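## Task

Take the yellow sponge off the desk and set it on the top surface of the low shelf that sits beneath the RETURNS sign. The sponge must stay there on its own at the end, not propped up or held by the robot. The robot must not tip over or finish leaning, or the task fails.

## Robot and tools

Robot: a Hello Robot Stretch 3 with a single arm. It has a two-wheel base (0.33 m long, 0.34 m wide), a lift that slides up a mast, and a telescoping arm that reaches out to the robot's RIGHT, ending in a wrist (yaw, pitch, roll) and a gripper. The gripper cannot move forward on its own; drive the base to shift it along x. Turning in place pivots about the wheel-axle midpoint, 0.05 m behind the front edge. With the arm pulled in and the wrist folded the robot sweeps a 0.28 m radius circle; an unfolded level gripper reaches beyond it. An object may occasionally get nudged by something external.

Frames: the base frame has its origin on the floor between the drive wheels, x forward, y left, z up. hand_pose is reported in it, at the point where closed fingertips meet. The odometry frame is the base frame as it was when the scene started.

Cameras: head_camera and nav_camera ride on the head and are aimed with head_pan_rad and head_tilt_rad; wrist_camera rides on the gripper. Calibration lines give K, distortion and T_world_to_cam (world = base frame); expect small per-scene errors, larger for the wrist camera.

Tool execute_actions takes "actions", a list run in order. Each action may hold "robot" (a command), "steps" (1 to 450 control steps at 30 per second, default 1) and "until" (ends the action early once all its conditions hold; needs steps). An action with only steps just waits. A bad action or out-of-range number rejects the whole call and nothing runs. An empty list just returns the current state and images.

A command may contain:
- "base": exactly one of {"translate_m": d}, a straight drive offset in metres from where the base is when the command begins, forward positive, |d| at most 1; or {"rotate_rad": d}, an in-place turn offset in radians, counter-clockwise (left) positive, |d| at most 3.2. No sideways motion.
- "joints": absolute targets by name, each a single number; unnamed joints keep their old target. lift_m 0 to 1.1 (arm height, m); arm_m 0 to 0.52 (extension, m); wrist_yaw_rad -1.345 to 4.42 (0 along the arm, positive toward the front, 3.0 folded over the base); wrist_pitch_rad -1.57 to 0.451 (negative tips fingers down); wrist_roll_rad -2.911 to 2.911; gripper_m -0.089 to 0.179 (bigger is wider; the real fingertip gap is 0.007 m less near closed, 0.025 m less wide open, zero below 0.007); head_pan_rad -3.953 to 1.73 (0 forward, positive left, -1.57 looks along the arm); head_tilt_rad -1.53 to 0.419 (negative down).
- "contact_limits": {"arm_m": effort percent 1 to 100}, how hard the arm may push before it halts; lower is gentler, too low halts instantly.
Base and joint motions begin together and keep going across later actions. "robot" may instead be a list of up to 8 commands run one after another, which may include {"pause_s": seconds, max 15}; the next starts only when the previous ends done (off_target also allowed for base and gripper). {"robot": {"stop": true}} brakes everything and clears the queue. A fresh command takes over immediately and discards the rest of an old queue.

To wait for everything to settle use "steps": 450 with "until": {"robot": {"status": "ended"}}. Other conditions compare fields such as lift_m, lift_m_goal, lift_m_status, base_status, translate_m, refusals, queue, queue_left using [op, value] with =, !=, <, <=, >, >=. Don't wait for an exact reading with "=".

Fast base driving (0.30 m/s, 1.9 rad/s) requires lift_m under 0.30, arm_m under 0.03 and wrist_yaw_rad over 2.54; otherwise it is slow (0.10 m/s, 0.63 rad/s).

Gripping: send gripper_m smaller than the object's width; release by going at least 0.02 above where the pads made contact. Neither reading nor done proves a grasp; check images. Overly hard squeezing triggers a stall guard and the object may slip.

Self-collision: fold or unfold the wrist only with lift_m 0.32 to 0.95, wrist_pitch_rad -0.4, roll near 0; once folded the lift may go down to 0.25. With yaw below -0.4 keep pitch at -0.5 or lower.

Tipping: pushing on an immovable thing with the gripper higher than roughly 0.45 m, pushing again after a contact_stop, driving while gripping or pushing something fixed, or snagging furniture (especially reversing) can tip the robot. If base_tilt leans, reverse the last motion in small steps, pull the gripper free, and if still tipped lower lift_m to about 0.2.

Result lines: base_status shows progress and goal in brackets; joint_goals and joint_status per joint (moving, done, off_target, contact_stop, time_out, stopped, not_commanded, torque_fault); measured_speeds; refusals, queue (idle/running/done/dropped/stopped), queue_left. Lines starting refused: or dropped: name the failed goal (counted from 0); replaced: reports how a superseded motion ended. robot.on_its_own shows when the robot changed a goal, a joint is slack or off, a motor strains at rest, or the base tilts. A lift or arm that hits contact_stop goes slack until commanded again. Wrist servos pushed hard shut off for 10 s (torque_fault) and refuse goals meanwhile; avoid this. lidar_m: 12 distances in 30 degree sectors counter-clockwise from straight ahead, in a plane 0.17 m high. wrist_depth_mm and head_depth_mm: 7x7 median depths in mm. base_odometry, heading, turned_by_wheels/imu, base_tilt (degrees, with a fixed bias up to 4), motor_effort (percent, peak in brackets).

zoom_image: {"camera": head_camera|nav_camera|wrist_camera, "region": [x0, y0, x1, y1]} in pixels of that camera's last image, top-left origin, at most 504 by 504.

finished_scene: {"scene": number} ends the current scene irreversibly and reports success. Let all motion finish first, since a closing stop may cut movements short. Avoid drops, slams, hard impacts and strong pushes.

Each tool is called after ">>>" as name(argument=value, ...), one argument or row to a line, values as JSON.

## Session

>>> execute_actions(
  actions=[],
)

Scene clock: 0.00 s.
robot.base_odometry: x=+0.000 y=+0.000 heading=+0.000 (m, m, rad; robot's odometry frame)
robot.turned_by_wheels: +0.000 (rad since the last result)
robot.turned_by_imu: +0.000 (rad since the last result)
robot.base_tilt: forward=-1.7 right=+0.0 (deg)
robot.lidar_m: 0.72 1.59 1.60 1.03 0.92 0.89 0.81 1.67 1.39 0.76 0.64 0.64
robot.head_depth_mm: 627 629 631 634 636 639 641 / 675 678 679 682 685 688 691 / 729 732 734 737 742 743 748 / 793 797 800 806 808 810 815 / 2007 2041 2073 2094 2067 2117 2036 / 1869 1901 1910 1944 1969 2008 1998 / 1715 1734 1753 1781 1802 1820 1842
robot.base_status: not_commanded
robot.joint_positions: lift_m=+0.539 arm_m=-0.001 wrist_yaw_rad=+2.934 wrist_pitch_rad=-0.423 wrist_roll_rad=-0.001 gripper_m=+0.037 head_pan_rad=+0.010 head_tilt_rad=+0.009
robot.joint_goals: lift_m=+0.539 arm_m=-0.001 wrist_yaw_rad=+2.934 wrist_pitch_rad=-0.423 wrist_roll_rad=-0.001 gripper_m=+0.037 head_pan_rad=+0.010 head_tilt_rad=+0.009
robot.joint_status: lift_m=not_commanded arm_m=not_commanded wrist_yaw_rad=not_commanded wrist_pitch_rad=not_commanded wrist_roll_rad=not_commanded gripper_m=not_commanded head_pan_rad=not_commanded head_tilt_rad=not_commanded
robot.measured_speeds: translate_m=+0.000 rotate_rad=+0.000 lift_m=+0.000 arm_m=+0.000 wrist_yaw_rad=+0.000 wrist_pitch_rad=+0.000 wrist_roll_rad=+0.000 head_pan_rad=+0.000 head_tilt_rad=+0.000
robot: refusals=0 queue=idle queue_left=0
robot.motor_effort: left_wheel=+0 right_wheel=+0 lift_m=+39 arm_m=+0 wrist_yaw_rad=+0 wrist_pitch_rad=+5 wrist_roll_rad=+0 gripper_m=+0 head_pan_rad=-1 head_tilt_rad=+2 (%)
robot.hand_pose: x=+0.0248 y=+0.0746 z=+0.5502 quat_wxyz=(+0.219, +0.702, +0.077, +0.673) (m; robot's base frame)
robot.wrist_depth_mm: - - - - - - - / 896 - - - - - - / 658 - - - - - - / 687 - - - - - - / 925 906 - - - 973 966 / 809 817 - 835 - 819 808 / 727 752 - 719 699 714 694
pictures: head_camera (sideways: a quarter turn clockwise sets it upright), nav_camera (sideways: a quarter turn counterclockwise sets it upright), wrist_camera
Images, in order (width x height): head_camera 896x504, nav_camera 672x504, wrist_camera 644x364.

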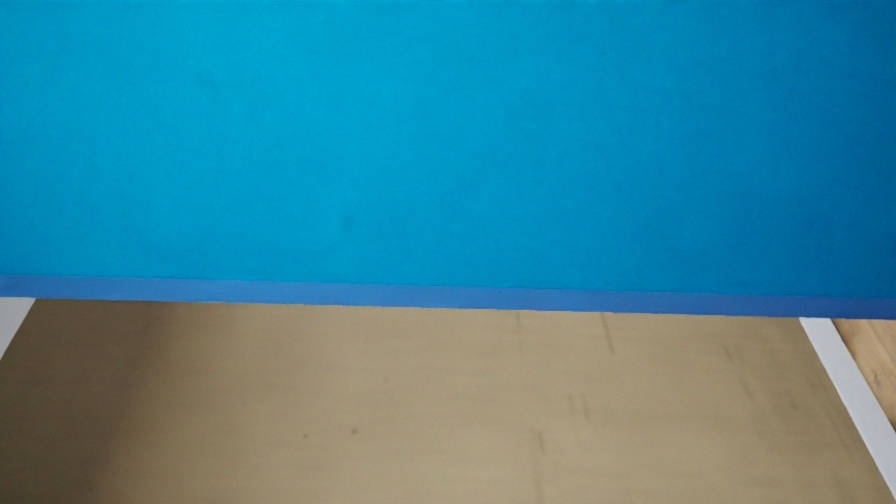

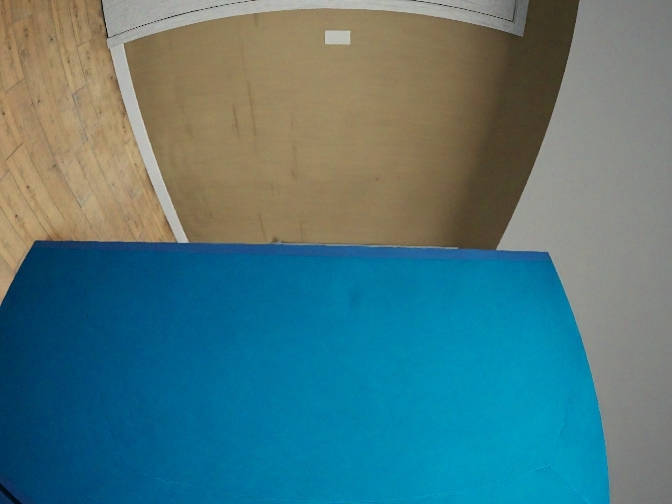

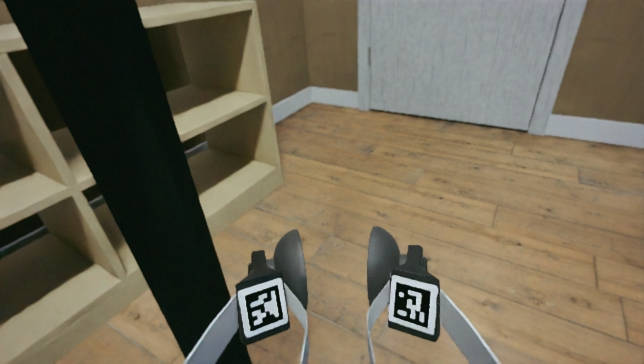

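>>> execute_actions(
  actions=[
    {"robot":{"joints":{"head_pan_rad":-2.3,"head_tilt_rad":-0.5,"lift_m":0.27}},"steps":200,"until":{"robot":{"status":"ended"}}},
  ],
)

>>> execute_actions(
  actions=[
    {"robot":{"joints":{"head_pan_rad":-3.7}},"steps":200,"until":{"robot":{"status":"ended"}}},
  ],
)

Scene clock: 5.63 s.
robot.base_odometry: x=+0.000 y=+0.000 heading=+0.000 (m, m, rad; robot's odometry frame)
robot.turned_by_wheels: +0.000 (rad since the last result)
robot.turned_by_imu: -0.001 (rad since the last result)
robot.base_tilt: forward=-1.7 right=+0.2 (deg)
robot.lidar_m: 0.72 1.59 1.60 1.03 0.92 0.89 0.81 1.66 1.39 0.76 0.64 0.64
robot.head_depth_mm: 1849 2001 1593 2323 1924 1577 1331 / 1839 2018 1682 2204 1915 1566 1327 / 1851 2018 1663 2289 1904 1553 1317 / 1847 2007 1653 2368 1918 1552 1314 / 1846 1998 1626 2334 1881 1554 1307 / 1846 1979 1612 2231 1882 1542 1303 / 1830 1962 1827 2115 1876 1533 1303
robot.base_status: not_commanded
robot.joint_positions: lift_m=+0.270 arm_m=-0.001 wrist_yaw_rad=+2.934 wrist_pitch_rad=-0.424 wrist_roll_rad=-0.001 gripper_m=+0.037 head_pan_rad=-2.293 head_tilt_rad=-0.493
robot.joint_goals: lift_m=+0.270 arm_m=-0.001 wrist_yaw_rad=+2.934 wrist_pitch_rad=-0.424 wrist_roll_rad=-0.001 gripper_m=+0.037 head_pan_rad=-2.300 head_tilt_rad=-0.500
robot.joint_status: lift_m=done arm_m=not_commanded wrist_yaw_rad=not_commanded wrist_pitch_rad=not_commanded wrist_roll_rad=not_commanded gripper_m=not_commanded head_pan_rad=done head_tilt_rad=done
robot.measured_speeds: translate_m=+0.000 rotate_rad=+0.000 lift_m=+0.000 arm_m=+0.000 wrist_yaw_rad=+0.000 wrist_pitch_rad=+0.000 wrist_roll_rad=+0.000 head_pan_rad=+0.000 head_tilt_rad=+0.000
robot: refusals=0 queue=done queue_left=0
robot.motor_effort: left_wheel=+0(0) right_wheel=+0(1) lift_m=+35(38) arm_m=+0(0) wrist_yaw_rad=+0(0) wrist_pitch_rad=+6(5) wrist_roll_rad=+0(0) gripper_m=+0(0) head_pan_rad=-4(52) head_tilt_rad=-2(24) (%)
robot.hand_pose: x=+0.0248 y=+0.0745 z=+0.2815 quat_wxyz=(+0.220, +0.702, +0.077, +0.673) (m; robot's base frame)
robot.wrist_depth_mm: - - - - - - - / 910 - - - - - - / 660 - - - 998 935 909 / 673 - 817 746 741 706 706 / 649 617 633 617 617 584 558 / 540 529 - 530 - 492 474 / 476 - - - 414 423 409
pictures: head_camera (sideways: a quarter turn clockwise sets it upright), nav_camera (sideways: a quarter turn counterclockwise sets it upright), wrist_camera
camera_calibration (this result's frames):
head_camera: T_world_to_cam=[[0.331499, 0.394682, -0.856933, 1.13167], [0.749829, -0.661471, -0.0145907, 0.0178351], [-0.572595, -0.637716, -0.515221, 0.634307], [0, 0, 0, 1]] pos_world=[-0.0253187, -0.0303433, 1.29683]
nav_camera: T_world_to_cam=[[-0.31547, -0.382282, 0.868527, -1.08439], [-0.739998, 0.672066, 0.0270248, 0.0244273], [-0.594039, -0.634183, -0.494904, 0.607995], [0, 0, 0, 1]] pos_world=[0.0371563, -0.0453798, 1.24206]
wrist_camera: T_world_to_cam=[[0.982851, -0.173771, -0.0616986, 0.0167686], [-0.144613, -0.518761, -0.842599, 0.320197], [0.114413, 0.837072, -0.534995, 0.250323], [0, 0, 0, 1]] pos_world=[0.00118347, -0.0405188, 0.404754]
Images, in order (width x height): head_camera 896x504, nav_camera 672x504, wrist_camera 644x364.

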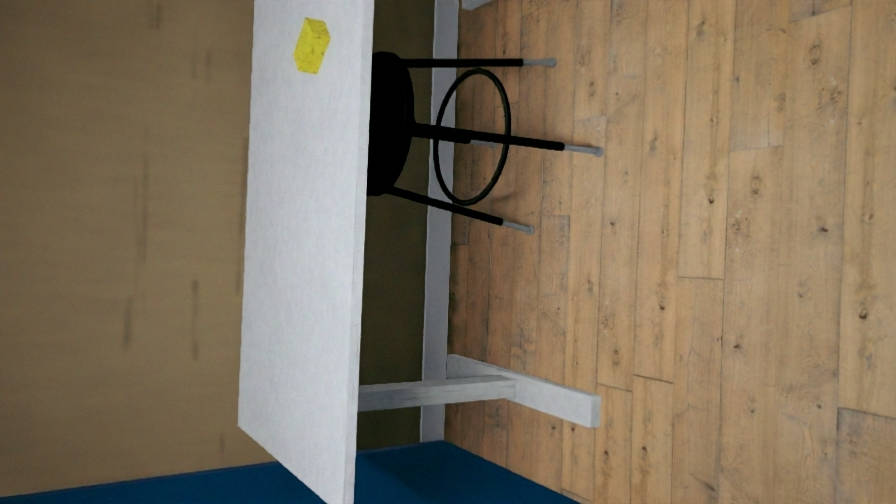

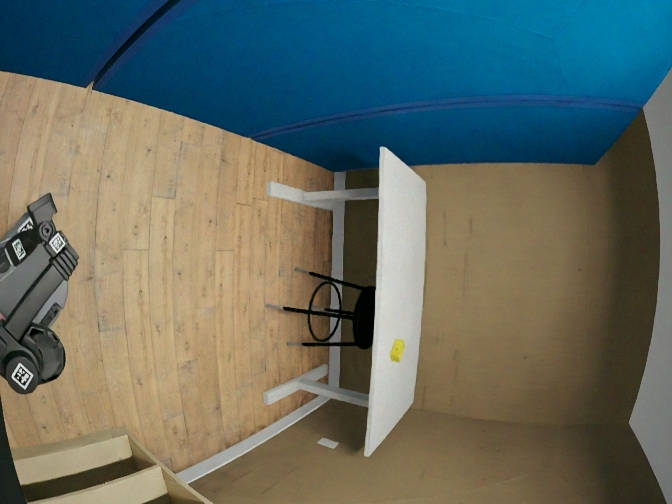

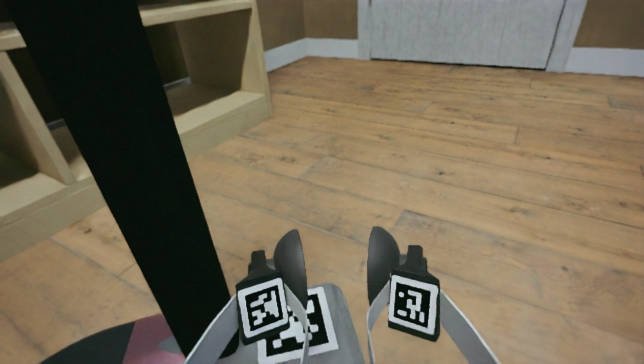

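Scene clock: 6.90 s.
robot.base_odometry: x=+0.000 y=+0.000 heading=+0.000 (m, m, rad; robot's odometry frame)
robot.turned_by_wheels: +0.000 (rad since the last result)
robot.turned_by_imu: +0.000 (rad since the last result)
robot.base_tilt: forward=-1.6 right=+0.2 (deg)
robot.lidar_m: 0.72 1.59 1.60 1.03 0.92 0.89 0.81 1.67 1.39 0.76 0.64 0.64
robot.head_depth_mm: 899 975 1065 1174 1022 938 - / 913 994 1084 1185 1017 1123 1175 / 929 1008 1103 1212 1010 1117 1216 / 946 1027 1133 1218 1012 1144 1233 / 962 1046 1154 1243 1040 1168 1255 / 976 1067 1176 1256 1035 1197 1252 / 993 1088 1201 1339 1433 1422 1272
robot.base_status: not_commanded
robot.joint_positions: lift_m=+0.270 arm_m=-0.001 wrist_yaw_rad=+2.934 wrist_pitch_rad=-0.424 wrist_roll_rad=-0.001 gripper_m=+0.037 head_pan_rad=-3.693 head_tilt_rad=-0.494
robot.joint_goals: lift_m=+0.270 arm_m=-0.001 wrist_yaw_rad=+2.934 wrist_pitch_rad=-0.424 wrist_roll_rad=-0.001 gripper_m=+0.037 head_pan_rad=-3.700 head_tilt_rad=-0.500
robot.joint_status: lift_m=done arm_m=not_commanded wrist_yaw_rad=not_commanded wrist_pitch_rad=not_commanded wrist_roll_rad=not_commanded gripper_m=not_commanded head_pan_rad=done head_tilt_rad=done
robot.measured_speeds: translate_m=+0.000 rotate_rad=+0.000 lift_m=+0.000 arm_m=+0.000 wrist_yaw_rad=+0.000 wrist_pitch_rad=+0.000 wrist_roll_rad=+0.000 head_pan_rad=+0.000 head_tilt_rad=+0.000
robot: refusals=0 queue=done queue_left=0
robot.motor_effort: left_wheel=+0(0) right_wheel=+1(1) lift_m=+35(35) arm_m=+0(0) wrist_yaw_rad=+0(0) wrist_pitch_rad=+6(5) wrist_roll_rad=-1(0) gripper_m=+0(0) head_pan_rad=-5(51) head_tilt_rad=-2(2) (%)
robot.hand_pose: x=+0.0248 y=+0.0745 z=+0.2815 quat_wxyz=(+0.220, +0.702, +0.077, +0.673) (m; robot's base frame)
robot.wrist_depth_mm: - - - - - - - / 908 - - - - - - / 637 - - - 987 972 886 / 679 - 805 775 739 713 692 / 639 635 621 626 613 591 579 / 536 532 - 532 - 490 478 / 479 - - - 416 412 413
pictures: head_camera (sideways: a quarter turn clockwise sets it upright), nav_camera (sideways: a quarter turn counterclockwise sets it upright), wrist_camera
camera_calibration (this result's frames):
head_camera: T_world_to_cam=[[0.445392, -0.259624, -0.856867, 1.13089], [-0.524349, -0.851379, -0.0145908, 0.0256078], [-0.72573, 0.455796, -0.515331, 0.635384], [0, 0, 0, 1]] pos_world=[-0.0291429, 0.0258018, 1.29683]
nav_camera: T_world_to_cam=[[-0.430448, 0.245937, 0.868464, -1.08361], [0.53646, 0.843493, 0.0270268, 0.0166384], [-0.725896, 0.47753, -0.495015, 0.608943], [0, 0, 0, 1]] pos_world=[-0.0333322, -0.0383238, 1.24206]
wrist_camera: T_world_to_cam=[[0.982851, -0.173771, -0.0616985, 0.0167686], [-0.144613, -0.518761, -0.842599, 0.320197], [0.114412, 0.837072, -0.534995, 0.250323], [0, 0, 0, 1]] pos_world=[0.00118342, -0.0405187, 0.404754]
Images, in order (width x height): head_camera 896x504, nav_camera 672x504, wrist_camera 644x364.

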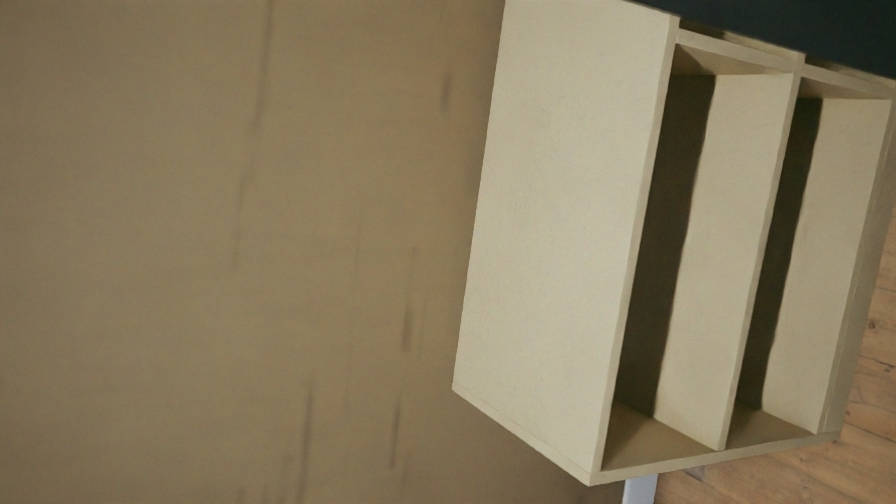

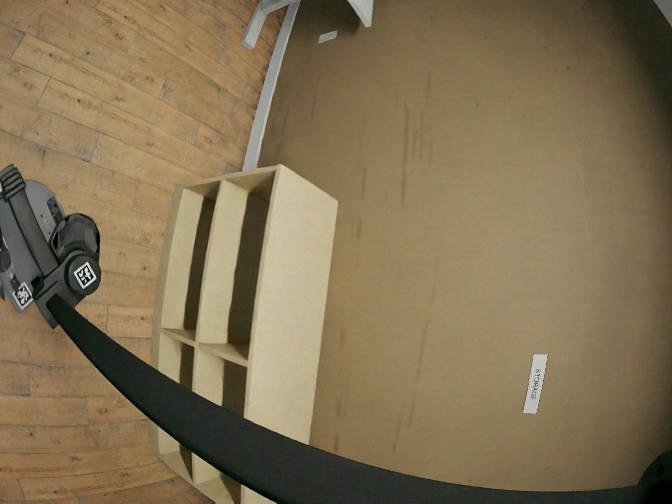

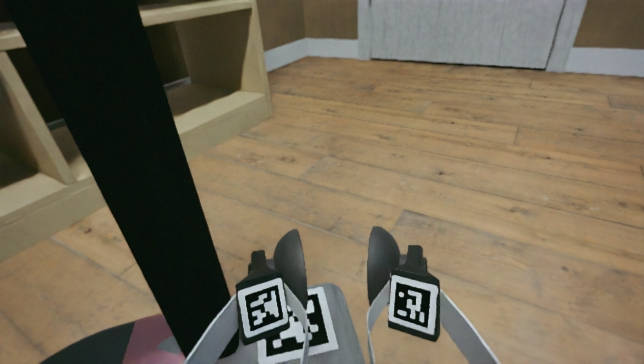

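>>> execute_actions(
  actions=[
    {"robot":[{"base":{"rotate_rad":-2.59},"joints":{"head_pan_rad":-1.57,"head_tilt_rad":-0.75}},{"base":{"translate_m":0.92}},{"base":{"rotate_rad":1.6},"joints":{"lift_m":0.92}},{"joints":{"wrist_yaw_rad":0,"gripper_m":0.17}}],"steps":450,"until":{"robot":{"status":"ended"}}},
    {"steps":300,"until":{"robot":{"status":"ended"}}},
  ],
)

Scene clock: 27.20 s.
robot.base_odometry: x=-0.784 y=-0.482 heading=-0.990 (m, m, rad; robot's odometry frame)
robot.turned_by_wheels: -0.990 (rad since the last result)
robot.turned_by_imu: -0.987 (rad since the last result)
robot.base_tilt: forward=-1.8 right=+0.2 (deg)
robot.lidar_m: 0.88 0.88 1.03 2.49 1.14 0.64 0.85 0.85 0.98 0.54 0.79 1.00
robot.head_depth_mm: 1246 1234 967 816 - - - / 1220 1223 965 813 - - - / 1185 1221 958 811 - - - / 1159 1209 953 825 - - 1138 / 1135 1201 949 783 991 1290 1170 / 1108 1184 945 798 1131 1313 1168 / 1085 1159 938 778 706 1308 1163
robot.base_status: done (rotate_rad +1.5999 of +1.6000)
robot.joint_positions: lift_m=+0.920 arm_m=-0.001 wrist_yaw_rad=+0.002 wrist_pitch_rad=-0.425 wrist_roll_rad=-0.001 gripper_m=+0.170 head_pan_rad=-1.577 head_tilt_rad=-0.741
robot.joint_goals: lift_m=+0.920 arm_m=-0.001 wrist_yaw_rad=+0.000 wrist_pitch_rad=-0.425 wrist_roll_rad=-0.001 gripper_m=+0.170 head_pan_rad=-1.570 head_tilt_rad=-0.750
robot.joint_status: lift_m=done arm_m=not_commanded wrist_yaw_rad=done wrist_pitch_rad=not_commanded wrist_roll_rad=not_commanded gripper_m=done head_pan_rad=done head_tilt_rad=done
robot.measured_speeds: translate_m=+0.000 rotate_rad=+0.000 lift_m=+0.000 arm_m=+0.000 wrist_yaw_rad=+0.000 wrist_pitch_rad=+0.000 wrist_roll_rad=+0.000 head_pan_rad=+0.000 head_tilt_rad=+0.000
robot: refusals=0 queue=done queue_left=0
robot.motor_effort: left_wheel=-3(14) right_wheel=+4(11) lift_m=+43(44) arm_m=-1(1) wrist_yaw_rad=-3(4) wrist_pitch_rad=+6(6) wrist_roll_rad=+0(0) gripper_m=+0(99) head_pan_rad=+5(51) head_tilt_rad=-3(16) (%)
robot.hand_pose: x=-0.0210 y=-0.3680 z=+0.9310 quat_wxyz=(+0.692, +0.150, -0.690, -0.149) (m; robot's base frame)
robot.wrist_depth_mm: 876 864 924 980 - 975 734 / 902 962 998 - - - 753 / 929 929 914 835 824 772 727 / 712 685 661 611 595 585 576 / 540 528 519 503 492 478 467 / 444 447 427 416 410 402 758 / 389 362 367 374 - - -
pictures: head_camera (sideways: a quarter turn clockwise sets it upright), nav_camera (sideways: a quarter turn counterclockwise sets it upright), wrist_camera
camera_calibration (this result's frames):
head_camera: T_world_to_cam=[[-0.00780129, 0.709691, -0.70447, 0.934993], [0.999892, -0.00325603, -0.014353, 0.0159956], [-0.0124799, -0.704505, -0.709589, 0.883738], [0, 0, 0, 1]] pos_world=[0.00232932, -0.0409067, 1.28599]
nav_camera: T_world_to_cam=[[0.0117341, -0.693264, 0.720588, -0.893529], [-0.99945, 0.0142135, 0.0299497, 0.0222113], [-0.0310051, -0.720544, -0.692716, 0.861898], [0, 0, 0, 1]] pos_world=[0.0594072, 0.0012672, 1.24025]
wrist_camera: T_world_to_cam=[[-0.997503, -0.0343158, -0.0617239, 0.0346695], [0.0335992, 0.538153, -0.842177, 1.02368], [0.0621169, -0.842149, -0.535656, 0.35501], [0, 0, 0, 1]] pos_world=[-0.0218641, -0.250736, 1.05442]
Images, in order (width x height): head_camera 896x504, nav_camera 672x504, wrist_camera 644x364.

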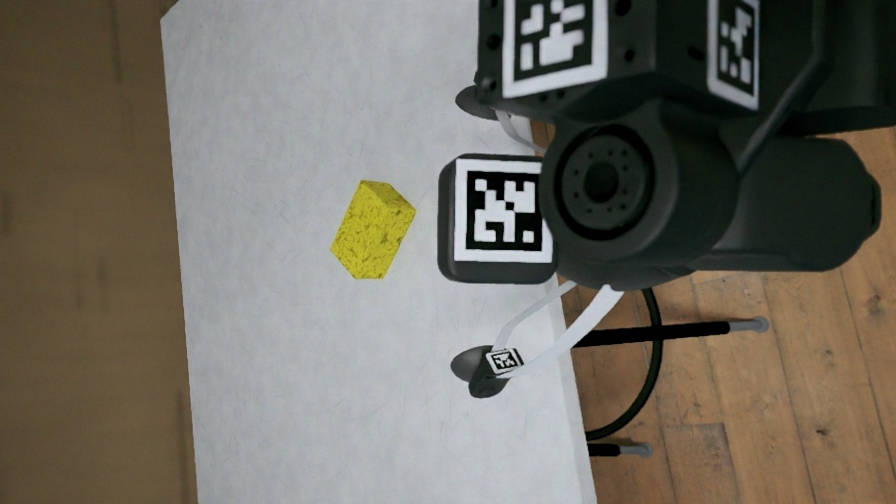

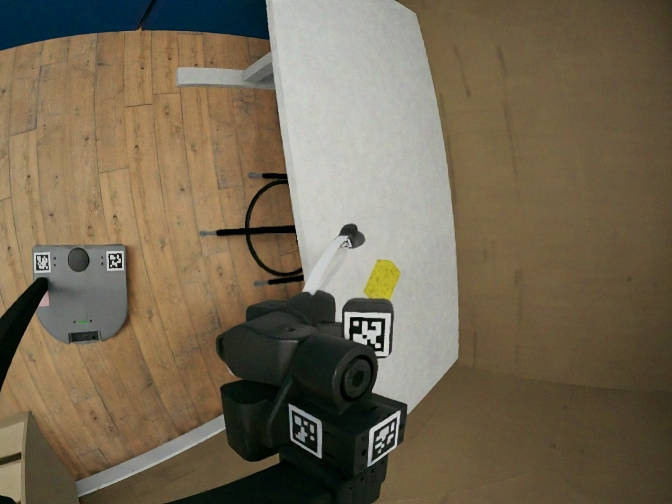

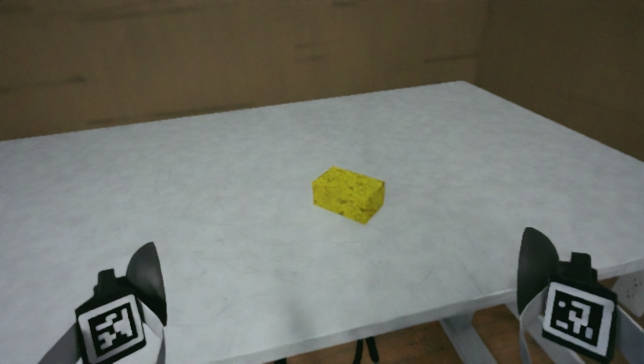

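>>> execute_actions(
  actions=[
    {"robot":{"base":{"translate_m":0.07},"joints":{"wrist_yaw_rad":-0.4,"wrist_pitch_rad":-0.5,"arm_m":0.35,"lift_m":0.83,"gripper_m":0.179}},"steps":300,"until":{"robot":{"status":"ended"}}},
  ],
)

Scene clock: 35.50 s.
robot.base_odometry: x=-0.745 y=-0.541 heading=-0.990 (m, m, rad; robot's odometry frame)
robot.turned_by_wheels: +0.000 (rad since the last result)
robot.turned_by_imu: -0.001 (rad since the last result)
robot.base_tilt: forward=-1.5 right=+0.1 (deg)
robot.lidar_m: 0.81 0.81 0.95 1.69 1.18 0.71 0.92 0.92 1.01 0.53 0.77 0.93
robot.head_depth_mm: 1233 1229 970 - - - 1201 / 1199 1276 - 784 1463 1329 1181 / 1177 1275 - 788 1312 1326 1173 / 1145 1214 983 788 1139 1297 1170 / 1117 1194 948 783 714 1312 1166 / 1098 1173 943 782 708 1313 1166 / 1073 1144 939 777 692 1308 1163
robot.base_status: done (translate_m +0.0700 of +0.0700)
robot.joint_positions: lift_m=+0.830 arm_m=+0.350 wrist_yaw_rad=-0.399 wrist_pitch_rad=-0.514 wrist_roll_rad=-0.001 gripper_m=+0.179 head_pan_rad=-1.577 head_tilt_rad=-0.741
robot.joint_goals: lift_m=+0.830 arm_m=+0.350 wrist_yaw_rad=-0.400 wrist_pitch_rad=-0.500 wrist_roll_rad=-0.001 gripper_m=+0.179 head_pan_rad=-1.570 head_tilt_rad=-0.750
robot.joint_status: lift_m=done arm_m=done wrist_yaw_rad=done wrist_pitch_rad=done wrist_roll_rad=not_commanded gripper_m=done head_pan_rad=done head_tilt_rad=done
robot.measured_speeds: translate_m=+0.000 rotate_rad=+0.000 lift_m=+0.000 arm_m=+0.000 wrist_yaw_rad=+0.000 wrist_pitch_rad=+0.000 wrist_roll_rad=+0.000 head_pan_rad=+0.000 head_tilt_rad=+0.000
robot: refusals=0 queue=done queue_left=0
robot.motor_effort: left_wheel=-3(6) right_wheel=+5(9) lift_m=+35(44) arm_m=+5(4) wrist_yaw_rad=-1(3) wrist_pitch_rad=+5(6) wrist_roll_rad=-1(0) gripper_m=+0(55) head_pan_rad=+5(4) head_tilt_rad=-4(3) (%)
robot.hand_pose: x=-0.1036 y=-0.6894 z=+0.8220 quat_wxyz=(+0.635, +0.041, -0.705, -0.312) (m; robot's base frame)
robot.wrist_depth_mm: 506 588 655 800 828 666 549 / 544 620 671 654 625 614 579 / 536 516 491 478 467 441 427 / 420 411 394 385 371 355 354 / 344 335 322 313 307 306 296 / 290 285 279 217 220 259 261 / - 240 235 191 193 227 -
pictures: head_camera (sideways: a quarter turn clockwise sets it upright), nav_camera (sideways: a quarter turn counterclockwise sets it upright), wrist_camera
camera_calibration (this result's frames):
head_camera: T_world_to_cam=[[-0.0078012, 0.709691, -0.70447, 0.934993], [0.999892, -0.00325615, -0.014353, 0.0159956], [-0.01248, -0.704505, -0.709589, 0.883738], [0, 0, 0, 1]] pos_world=[0.00232932, -0.0409067, 1.28599]
nav_camera: T_world_to_cam=[[0.011734, -0.693264, 0.720588, -0.89353], [-0.99945, 0.0142136, 0.0299497, 0.0222113], [-0.0310052, -0.720544, -0.692716, 0.861897], [0, 0, 0, 1]] pos_world=[0.0594072, 0.00126719, 1.24025]
wrist_camera: T_world_to_cam=[[-0.929532, 0.36309, -0.0643177, 0.217659], [0.269261, 0.549183, -0.791136, 1.09761], [-0.251931, -0.752705, -0.608249, 0.119857], [0, 0, 0, 1]] pos_world=[-0.0630269, -0.591601, 0.955262]
Images, in order (width x height): head_camera 896x504, nav_camera 672x504, wrist_camera 644x364.

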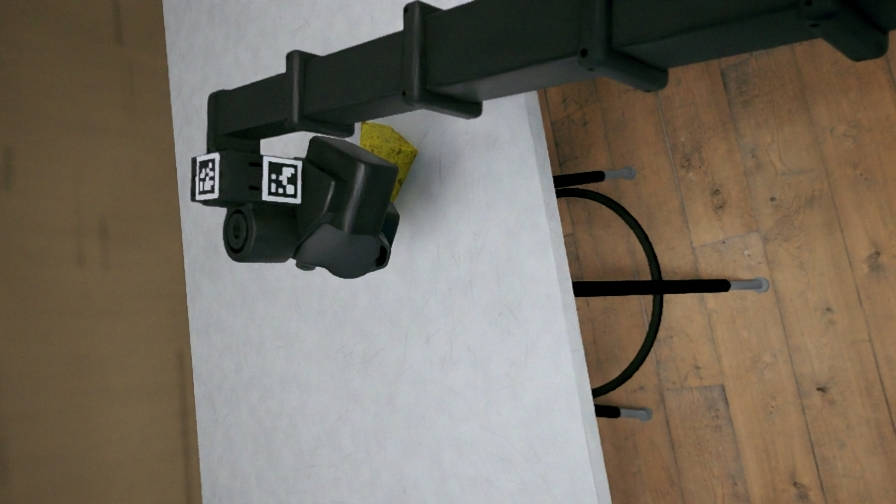

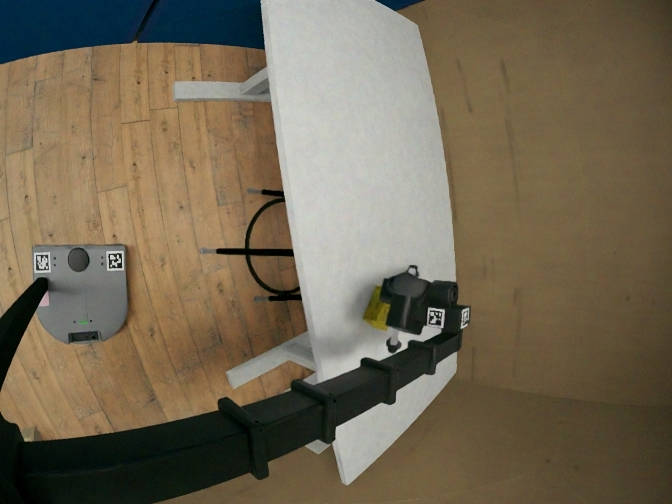

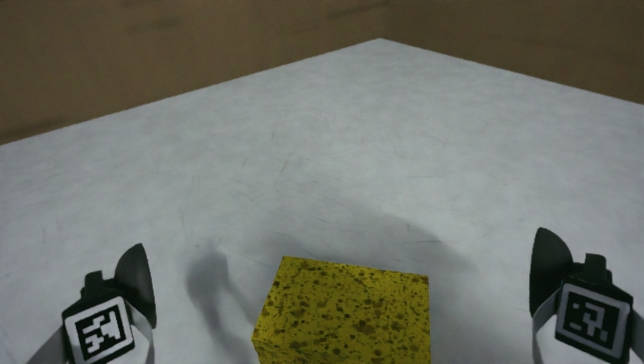

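>>> execute_actions(
  actions=[
    {"robot":{"joints":{"arm_m":0.375,"lift_m":0.755}},"steps":300,"until":{"robot":{"status":"ended"}}},
  ],
)

>>> execute_actions(
  actions=[
    {"robot":[{"joints":{"gripper_m":0.03}},{"joints":{"lift_m":0.84}}],"steps":300,"until":{"robot":{"status":"ended"}}},
  ],
)

Scene clock: 39.03 s.
robot.base_odometry: x=-0.745 y=-0.541 heading=-0.990 (m, m, rad; robot's odometry frame)
robot.turned_by_wheels: +0.000 (rad since the last result)
robot.turned_by_imu: +0.000 (rad since the last result)
robot.base_tilt: forward=-1.7 right=+0.1 (deg)
robot.lidar_m: 0.81 0.81 0.95 1.69 1.19 0.71 0.91 0.92 1.01 0.53 0.77 0.93
robot.head_depth_mm: 1232 1227 966 799 1478 - - / 1204 1222 993 - 1495 1327 1179 / 1175 1215 1049 772 1321 1327 1174 / 1140 1208 1013 766 1135 1300 1175 / 1120 1197 950 782 710 1318 1172 / 1093 1171 941 781 709 1320 1166 / 1072 1146 937 776 690 1313 1167
robot.base_status: done (translate_m +0.0700 of +0.0700)
robot.joint_positions: lift_m=+0.755 arm_m=+0.375 wrist_yaw_rad=-0.399 wrist_pitch_rad=-0.514 wrist_roll_rad=-0.001 gripper_m=+0.179 head_pan_rad=-1.577 head_tilt_rad=-0.741
robot.joint_goals: lift_m=+0.755 arm_m=+0.375 wrist_yaw_rad=-0.400 wrist_pitch_rad=-0.500 wrist_roll_rad=-0.001 gripper_m=+0.179 head_pan_rad=-1.570 head_tilt_rad=-0.750
robot.joint_status: lift_m=done arm_m=done wrist_yaw_rad=done wrist_pitch_rad=done wrist_roll_rad=not_commanded gripper_m=done head_pan_rad=done head_tilt_rad=done
robot.measured_speeds: translate_m=+0.000 rotate_rad=+0.000 lift_m=+0.000 arm_m=+0.000 wrist_yaw_rad=+0.000 wrist_pitch_rad=+0.000 wrist_roll_rad=+0.000 head_pan_rad=+0.000 head_tilt_rad=+0.000
robot: refusals=0 queue=done queue_left=0
robot.motor_effort: left_wheel=-3(3) right_wheel=+4(4) lift_m=+35(35) arm_m=+4(6) wrist_yaw_rad=-2(1) wrist_pitch_rad=+5(5) wrist_roll_rad=-1(1) gripper_m=+1(1) head_pan_rad=+4(4) head_tilt_rad=-2(2) (%)
robot.hand_pose: x=-0.1036 y=-0.7144 z=+0.7470 quat_wxyz=(+0.635, +0.041, -0.705, -0.312) (m; robot's base frame)
robot.wrist_depth_mm: 499 562 629 663 614 598 535 / 500 479 460 437 407 401 377 / 355 344 333 320 309 298 291 / 278 271 262 257 247 241 235 / 229 224 216 150 146 201 198 / 193 193 175 128 126 130 174 / - 161 157 129 117 113 -
pictures: head_camera (sideways: a quarter turn clockwise sets it upright), nav_camera (sideways: a quarter turn counterclockwise sets it upright), wrist_camera
camera_calibration (this result's frames):
head_camera: T_world_to_cam=[[-0.0078012, 0.709691, -0.70447, 0.934993], [0.999892, -0.00325615, -0.014353, 0.0159956], [-0.01248, -0.704505, -0.709589, 0.883738], [0, 0, 0, 1]] pos_world=[0.00232932, -0.0409067, 1.28599]
nav_camera: T_world_to_cam=[[0.011734, -0.693264, 0.720588, -0.89353], [-0.99945, 0.0142136, 0.0299497, 0.0222113], [-0.0310052, -0.720544, -0.692716, 0.861897], [0, 0, 0, 1]] pos_world=[0.0594072, 0.00126719, 1.24025]
wrist_camera: T_world_to_cam=[[-0.929532, 0.36309, -0.0643178, 0.221914], [0.269261, 0.549183, -0.791136, 1.052], [-0.251931, -0.752704, -0.608249, 0.0554146], [0, 0, 0, 1]] pos_world=[-0.0630269, -0.616605, 0.880256]
Images, in order (width x height): head_camera 896x504, nav_camera 672x504, wrist_camera 644x364.

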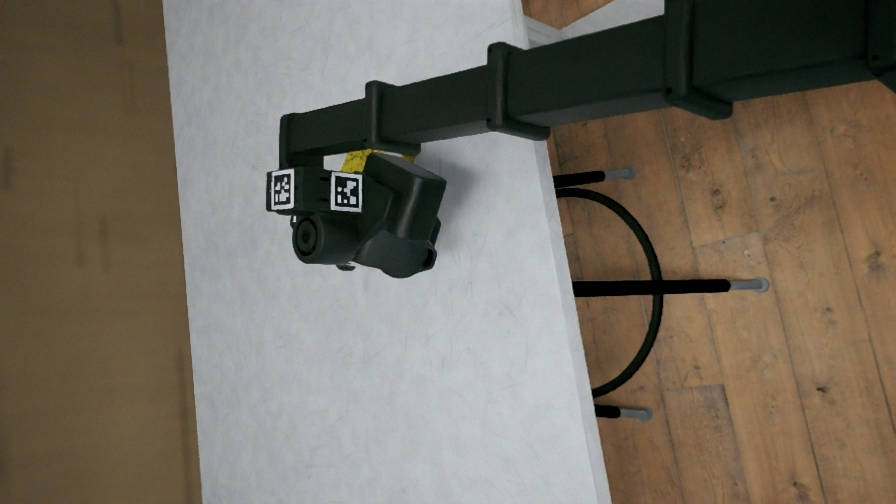

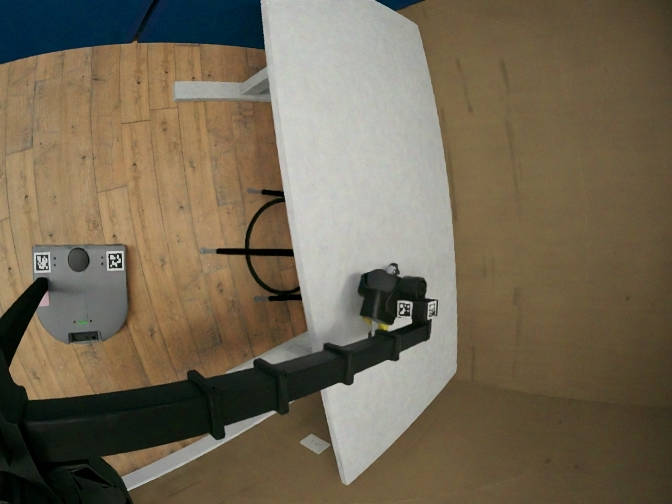

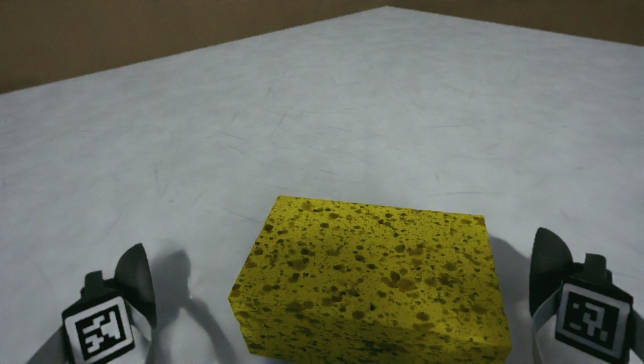

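Scene clock: 42.57 s.
robot.base_odometry: x=-0.745 y=-0.541 heading=-0.990 (m, m, rad; robot's odometry frame)
robot.turned_by_wheels: +0.000 (rad since the last result)
robot.turned_by_imu: +0.000 (rad since the last result)
robot.base_tilt: forward=-1.6 right=+0.3 (deg)
robot.lidar_m: 0.81 0.81 0.95 1.69 1.18 0.71 0.92 0.92 1.01 0.53 0.77 0.93
robot.head_depth_mm: 1231 1231 997 - - 1311 1202 / 1198 1286 - 774 1477 1326 1177 / 1175 1268 - 790 1317 1329 1175 / 1142 1230 908 787 1142 1296 1176 / 1118 1196 952 782 711 1318 1170 / 1090 1165 944 780 709 1314 1167 / 1070 1140 939 777 694 1312 1163
robot.base_status: done (translate_m +0.0700 of +0.0700)
robot.joint_positions: lift_m=+0.840 arm_m=+0.375 wrist_yaw_rad=-0.399 wrist_pitch_rad=-0.515 wrist_roll_rad=-0.001 gripper_m=+0.039 head_pan_rad=-1.577 head_tilt_rad=-0.741
robot.joint_goals: lift_m=+0.840 arm_m=+0.375 wrist_yaw_rad=-0.400 wrist_pitch_rad=-0.500 wrist_roll_rad=-0.001 gripper_m=+0.038 head_pan_rad=-1.570 head_tilt_rad=-0.750
robot.joint_status: lift_m=done arm_m=done wrist_yaw_rad=done wrist_pitch_rad=done wrist_roll_rad=not_commanded gripper_m=done head_pan_rad=done head_tilt_rad=done
robot.measured_speeds: translate_m=+0.000 rotate_rad=+0.000 lift_m=+0.000 arm_m=+0.000 wrist_yaw_rad=+0.000 wrist_pitch_rad=+0.000 wrist_roll_rad=+0.000 head_pan_rad=+0.000 head_tilt_rad=+0.000
robot: refusals=0 queue=done queue_left=0
robot.on_its_own: gripper_m is held at +0.038, not at your +0.030, by its stall guard, which is still easing
robot.motor_effort: left_wheel=-3(3) right_wheel=+4(4) lift_m=+43(44) arm_m=+4(5) wrist_yaw_rad=-2(2) wrist_pitch_rad=+5(5) wrist_roll_rad=-1(0) gripper_m=-32(99) head_pan_rad=+5(4) head_tilt_rad=-3(3) (%)
robot.hand_pose: x=-0.1036 y=-0.7142 z=+0.8315 quat_wxyz=(+0.635, +0.041, -0.705, -0.312) (m; robot's base frame)
robot.wrist_depth_mm: 499 558 645 771 850 665 557 / 517 603 673 664 640 634 581 / 538 539 526 505 477 469 450 / 427 427 410 398 383 383 367 / 350 343 160 148 146 316 307 / 298 295 135 128 125 - 267 / 257 258 240 135 116 232 233
pictures: head_camera (sideways: a quarter turn clockwise sets it upright), nav_camera (sideways: a quarter turn counterclockwise sets it upright), wrist_camera
camera_calibration (this result's frames):
head_camera: T_world_to_cam=[[-0.0078012, 0.709691, -0.70447, 0.934993], [0.999892, -0.00325615, -0.014353, 0.0159956], [-0.01248, -0.704505, -0.709589, 0.883738], [0, 0, 0, 1]] pos_world=[0.00232932, -0.0409067, 1.28599]
nav_camera: T_world_to_cam=[[0.011734, -0.693264, 0.720588, -0.893529], [-0.99945, 0.0142136, 0.0299497, 0.0222113], [-0.0310052, -0.720544, -0.692716, 0.861898], [0, 0, 0, 1]] pos_world=[0.0594072, 0.0012672, 1.24025]
wrist_camera: T_world_to_cam=[[-0.929448, 0.3633, -0.0643444, 0.227503], [0.269664, 0.549884, -0.790512, 1.11882], [-0.251811, -0.752091, -0.609057, 0.108076], [0, 0, 0, 1]] pos_world=[-0.0630372, -0.616588, 0.9649]
Images, in order (width x height): head_camera 896x504, nav_camera 672x504, wrist_camera 644x364.

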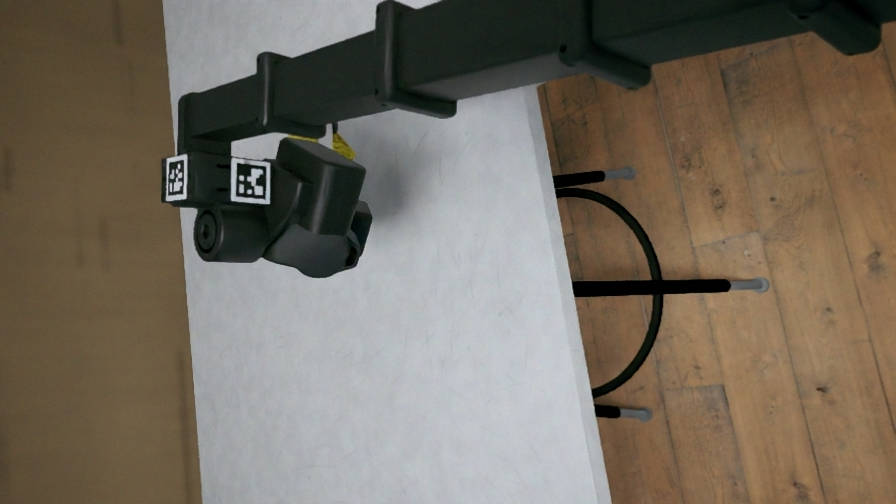

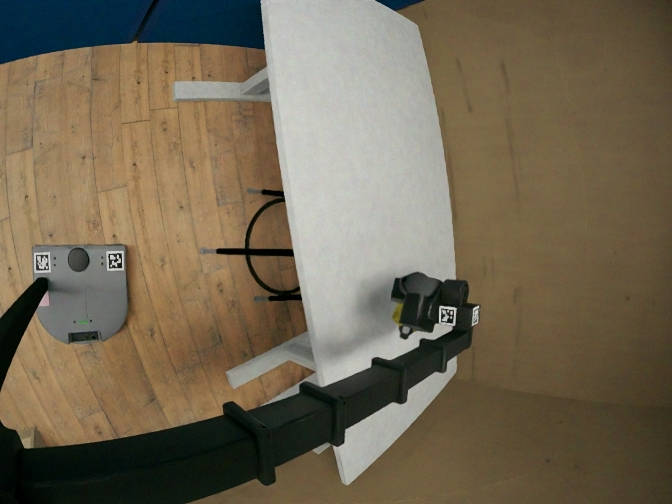

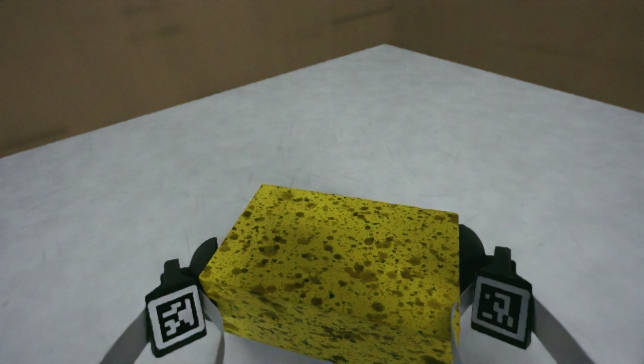

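>>> execute_actions(
  actions=[
    {"robot":[{"joints":{"gripper_m":0.05,"arm_m":0,"wrist_yaw_rad":2.62,"wrist_pitch_rad":-0.4,"head_pan_rad":-0.5,"head_tilt_rad":-0.5}},{"base":{"rotate_rad":1.67},"joints":{"lift_m":0.28}},{"base":{"translate_m":1}},{"base":{"translate_m":1}},{"base":{"rotate_rad":-1.42}},{"base":{"translate_m":0.6}}],"steps":450,"until":{"robot":{"status":"ended"}}},
    {"steps":450,"until":{"robot":{"status":"ended"}}},
  ],
)

Scene clock: 76.17 s.
robot.base_odometry: x=+1.253 y=+0.312 heading=-0.740 (m, m, rad; robot's odometry frame)
robot.turned_by_wheels: +0.250 (rad since the last result)
robot.turned_by_imu: +0.253 (rad since the last result)
robot.base_tilt: forward=-1.7 right=+0.2 (deg)
robot.lidar_m: 2.02 0.76 0.56 0.54 0.57 0.77 1.42 1.66 2.05 0.42 0.43 2.75
robot.head_depth_mm: 3419 3775 3408 589 610 653 703 / 3234 3595 3384 2436 1891 1474 836 / 3050 3331 3194 2418 1880 1547 1307 / 2924 3064 3077 2410 1870 1528 1304 / 2779 2905 2939 2388 1862 1527 1297 / 2656 2829 2896 2371 1854 1525 1301 / 2549 2671 2694 2370 1847 1517 1298
robot.base_status: done (translate_m +0.6000 of +0.6000)
robot.joint_positions: lift_m=+0.280 arm_m=+0.000 wrist_yaw_rad=+2.618 wrist_pitch_rad=-0.421 wrist_roll_rad=-0.001 gripper_m=+0.061 head_pan_rad=-0.507 head_tilt_rad=-0.506
robot.joint_goals: lift_m=+0.280 arm_m=+0.000 wrist_yaw_rad=+2.620 wrist_pitch_rad=-0.400 wrist_roll_rad=-0.001 gripper_m=+0.060 head_pan_rad=-0.500 head_tilt_rad=-0.500
robot.joint_status: lift_m=done arm_m=done wrist_yaw_rad=done wrist_pitch_rad=done wrist_roll_rad=not_commanded gripper_m=done head_pan_rad=done head_tilt_rad=done
robot.measured_speeds: translate_m=+0.000 rotate_rad=+0.000 lift_m=+0.000 arm_m=+0.000 wrist_yaw_rad=+0.000 wrist_pitch_rad=+0.000 wrist_roll_rad=+0.000 head_pan_rad=+0.000 head_tilt_rad=+0.000
robot: refusals=0 queue=done queue_left=0
robot.on_its_own: gripper_m is held at +0.060, not at your +0.050, by its stall guard, which is not easing now
robot.motor_effort: left_wheel=+3(12) right_wheel=-2(11) lift_m=+36(42) arm_m=-5(5) wrist_yaw_rad=+0(1) wrist_pitch_rad=+8(8) wrist_roll_rad=-1(0) gripper_m=-25(85) head_pan_rad=+4(52) head_tilt_rad=+2(14) (%)
robot.hand_pose: x=+0.0907 y=+0.0488 z=+0.2922 quat_wxyz=(+0.322, +0.706, -0.036, +0.630) (m; robot's base frame)
robot.wrist_depth_mm: 453 496 553 635 730 899 - / 476 524 589 680 804 977 - / 509 553 653 729 876 954 926 / 529 592 672 730 769 748 721 / 560 619 162 149 145 590 588 / 577 562 136 128 125 - 488 / - - 154 137 117 416 436
pictures: head_camera (sideways: a quarter turn clockwise sets it upright), nav_camera (sideways: a quarter turn counterclockwise sets it upright), wrist_camera
camera_calibration (this result's frames):
head_camera: T_world_to_cam=[[-0.465809, 0.244849, -0.850336, 1.12793], [0.485983, 0.873846, -0.0146002, 0.0194568], [0.739488, -0.420049, -0.526038, 0.640377], [0, 0, 0, 1]] pos_world=[0.0423921, -0.0241837, 1.29626]
nav_camera: T_world_to_cam=[[0.450403, -0.231908, 0.862181, -1.08079], [-0.498294, -0.866581, 0.0272164, 0.0227039], [0.740838, -0.441878, -0.505869, 0.614119], [0, 0, 0, 1]] pos_world=[0.0431398, 0.0403968, 1.24188]
wrist_camera: T_world_to_cam=[[0.880281, -0.470439, -0.0615881, -0.0280853], [-0.297347, -0.445865, -0.844269, 0.336199], [0.369717, 0.761506, -0.53237, 0.249753], [0, 0, 0, 1]] pos_world=[0.0323532, -0.0535012, 0.415074]
Images, in order (width x height): head_camera 896x504, nav_camera 672x504, wrist_camera 644x364.

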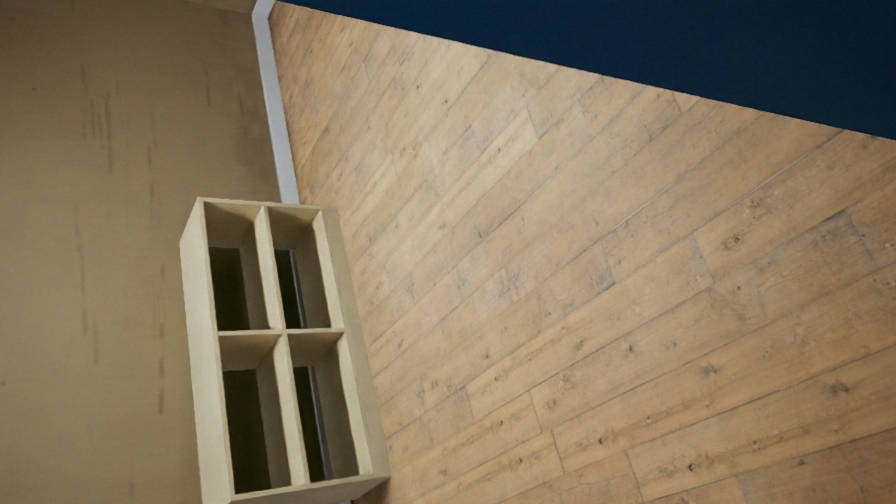

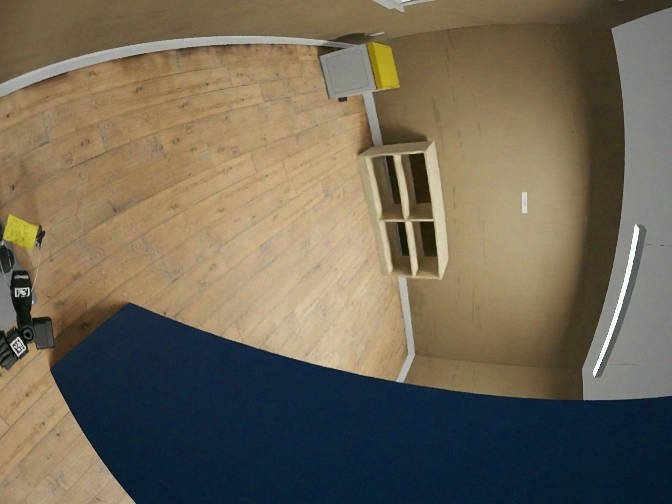

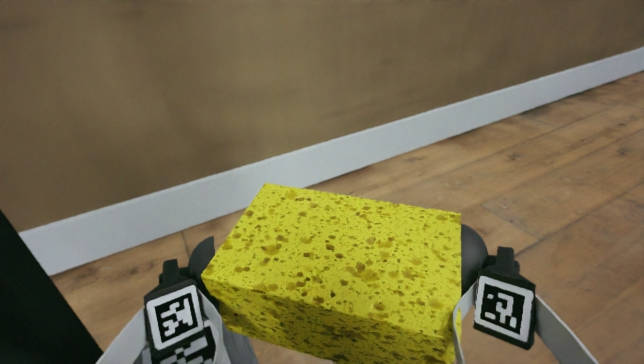

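>>> execute_actions(
  actions=[
    {"robot":[{"base":{"translate_m":0.3}},{"base":{"rotate_rad":-0.4},"joints":{"head_pan_rad":0,"head_tilt_rad":-0.3}},{"base":{"translate_m":1}},{"base":{"translate_m":1}}],"steps":450,"until":{"robot":{"status":"ended"}}},
    {"robot":[{"base":{"rotate_rad":1.93},"joints":{"lift_m":0.68,"head_pan_rad":-1.75,"head_tilt_rad":-0.5}},{"joints":{"wrist_yaw_rad":0}}],"steps":450,"until":{"robot":{"status":"ended"}}},
  ],
)

Scene clock: 98.80 s.
robot.base_odometry: x=+2.310 y=-1.707 heading=+0.790 (m, m, rad; robot's odometry frame)
robot.turned_by_wheels: +1.530 (rad since the last result)
robot.turned_by_imu: +1.529 (rad since the last result)
robot.base_tilt: forward=-1.8 right=+0.3 (deg)
robot.lidar_m: 0.83 1.32 1.77 1.78 1.85 2.20 2.08 1.00 0.51 0.81 0.47 0.85
robot.head_depth_mm: 735 808 896 1003 1024 835 756 / 722 790 874 977 1019 832 751 / 707 774 855 954 1017 829 732 / 697 758 833 927 993 824 714 / 682 743 817 907 987 822 593 / 671 728 797 886 957 817 694 / 659 716 782 865 951 814 692
robot.base_status: done (rotate_rad +1.9299 of +1.9300)
robot.joint_positions: lift_m=+0.680 arm_m=+0.000 wrist_yaw_rad=+0.002 wrist_pitch_rad=-0.421 wrist_roll_rad=-0.001 gripper_m=+0.065 head_pan_rad=-1.743 head_tilt_rad=-0.494
robot.joint_goals: lift_m=+0.680 arm_m=+0.000 wrist_yaw_rad=+0.000 wrist_pitch_rad=-0.400 wrist_roll_rad=-0.001 gripper_m=+0.063 head_pan_rad=-1.750 head_tilt_rad=-0.500
robot.joint_status: lift_m=done arm_m=done wrist_yaw_rad=done wrist_pitch_rad=done wrist_roll_rad=not_commanded gripper_m=done head_pan_rad=done head_tilt_rad=done
robot.measured_speeds: translate_m=+0.000 rotate_rad=+0.000 lift_m=+0.000 arm_m=+0.000 wrist_yaw_rad=+0.000 wrist_pitch_rad=+0.000 wrist_roll_rad=+0.000 head_pan_rad=+0.000 head_tilt_rad=+0.000
robot: refusals=0 queue=done queue_left=0
robot.on_its_own: gripper_m is held at +0.063, not at your +0.050, by its stall guard, which is not easing now
robot.motor_effort: left_wheel=-3(12) right_wheel=+4(10) lift_m=+43(45) arm_m=-5(4) wrist_yaw_rad=-2(2) wrist_pitch_rad=+7(8) wrist_roll_rad=+0(1) gripper_m=-23(24) head_pan_rad=-4(53) head_tilt_rad=-2(12) (%)
robot.hand_pose: x=-0.0210 y=-0.3693 z=+0.6919 quat_wxyz=(+0.692, +0.149, -0.691, -0.147) (m; robot's base frame)
robot.wrist_depth_mm: 525 514 526 525 529 526 530 / 557 559 571 571 575 568 578 / 612 599 529 504 490 471 451 / 656 401 397 379 370 356 347 / 329 323 161 149 146 288 282 / 270 266 135 128 125 - 238 / 237 241 235 137 116 474 350
pictures: head_camera (sideways: a quarter turn clockwise sets it upright), nav_camera (sideways: a quarter turn counterclockwise sets it upright), wrist_camera
camera_calibration (this result's frames):
head_camera: T_world_to_cam=[[0.0764811, 0.510261, -0.856612, 1.1328], [0.984966, -0.172128, -0.0145912, 0.0164014], [-0.154893, -0.842619, -0.515754, 0.632453], [0, 0, 0, 1]] pos_world=[-0.00483075, -0.0422859, 1.2968]
nav_camera: T_world_to_cam=[[-0.0692957, -0.491319, 0.868219, -1.08549], [-0.982122, 0.186292, 0.0270343, 0.0258919], [-0.175024, -0.850824, -0.495444, 0.606142], [0, 0, 0, 1]] pos_world=[0.0562988, -0.0224253, 1.24205]
wrist_camera: T_world_to_cam=[[-0.997503, -0.0345727, -0.0615863, 0.0196784], [0.033597, 0.534738, -0.84435, 0.823257], [0.062124, -0.84431, -0.532241, 0.222675], [0, 0, 0, 1]] pos_world=[-0.0218631, -0.25154, 0.814845]
Images, in order (width x height): head_camera 896x504, nav_camera 672x504, wrist_camera 644x364.

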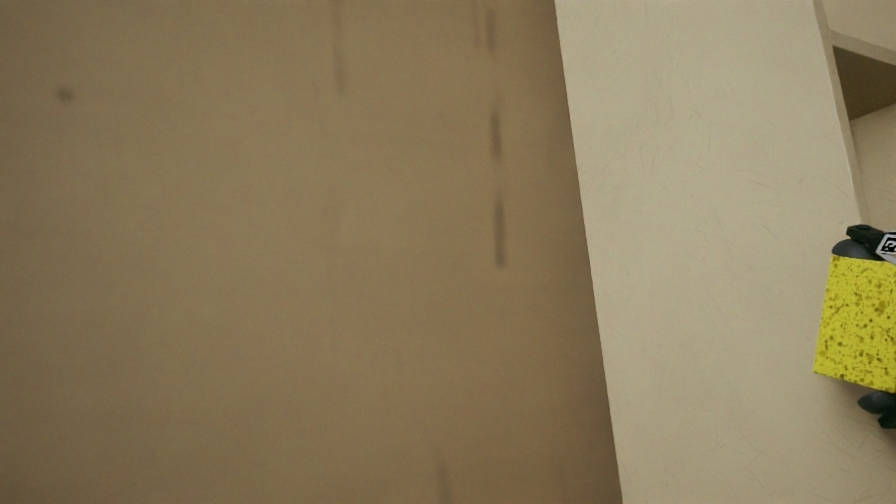

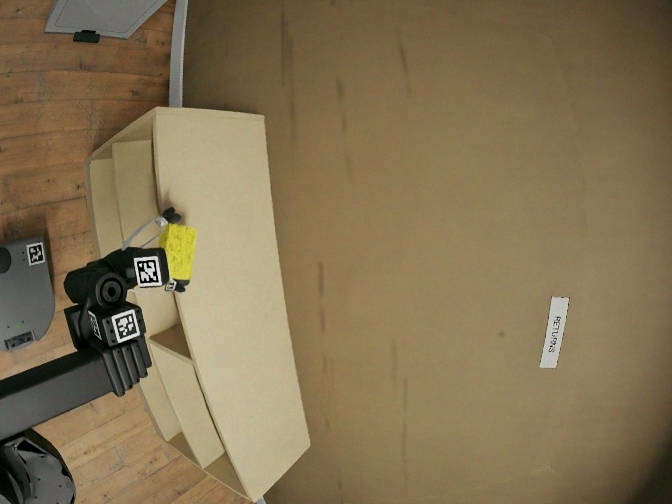

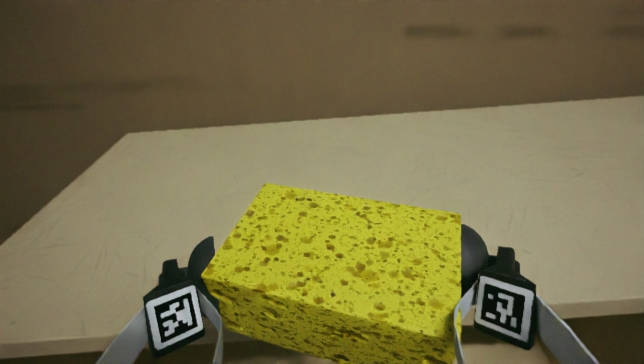

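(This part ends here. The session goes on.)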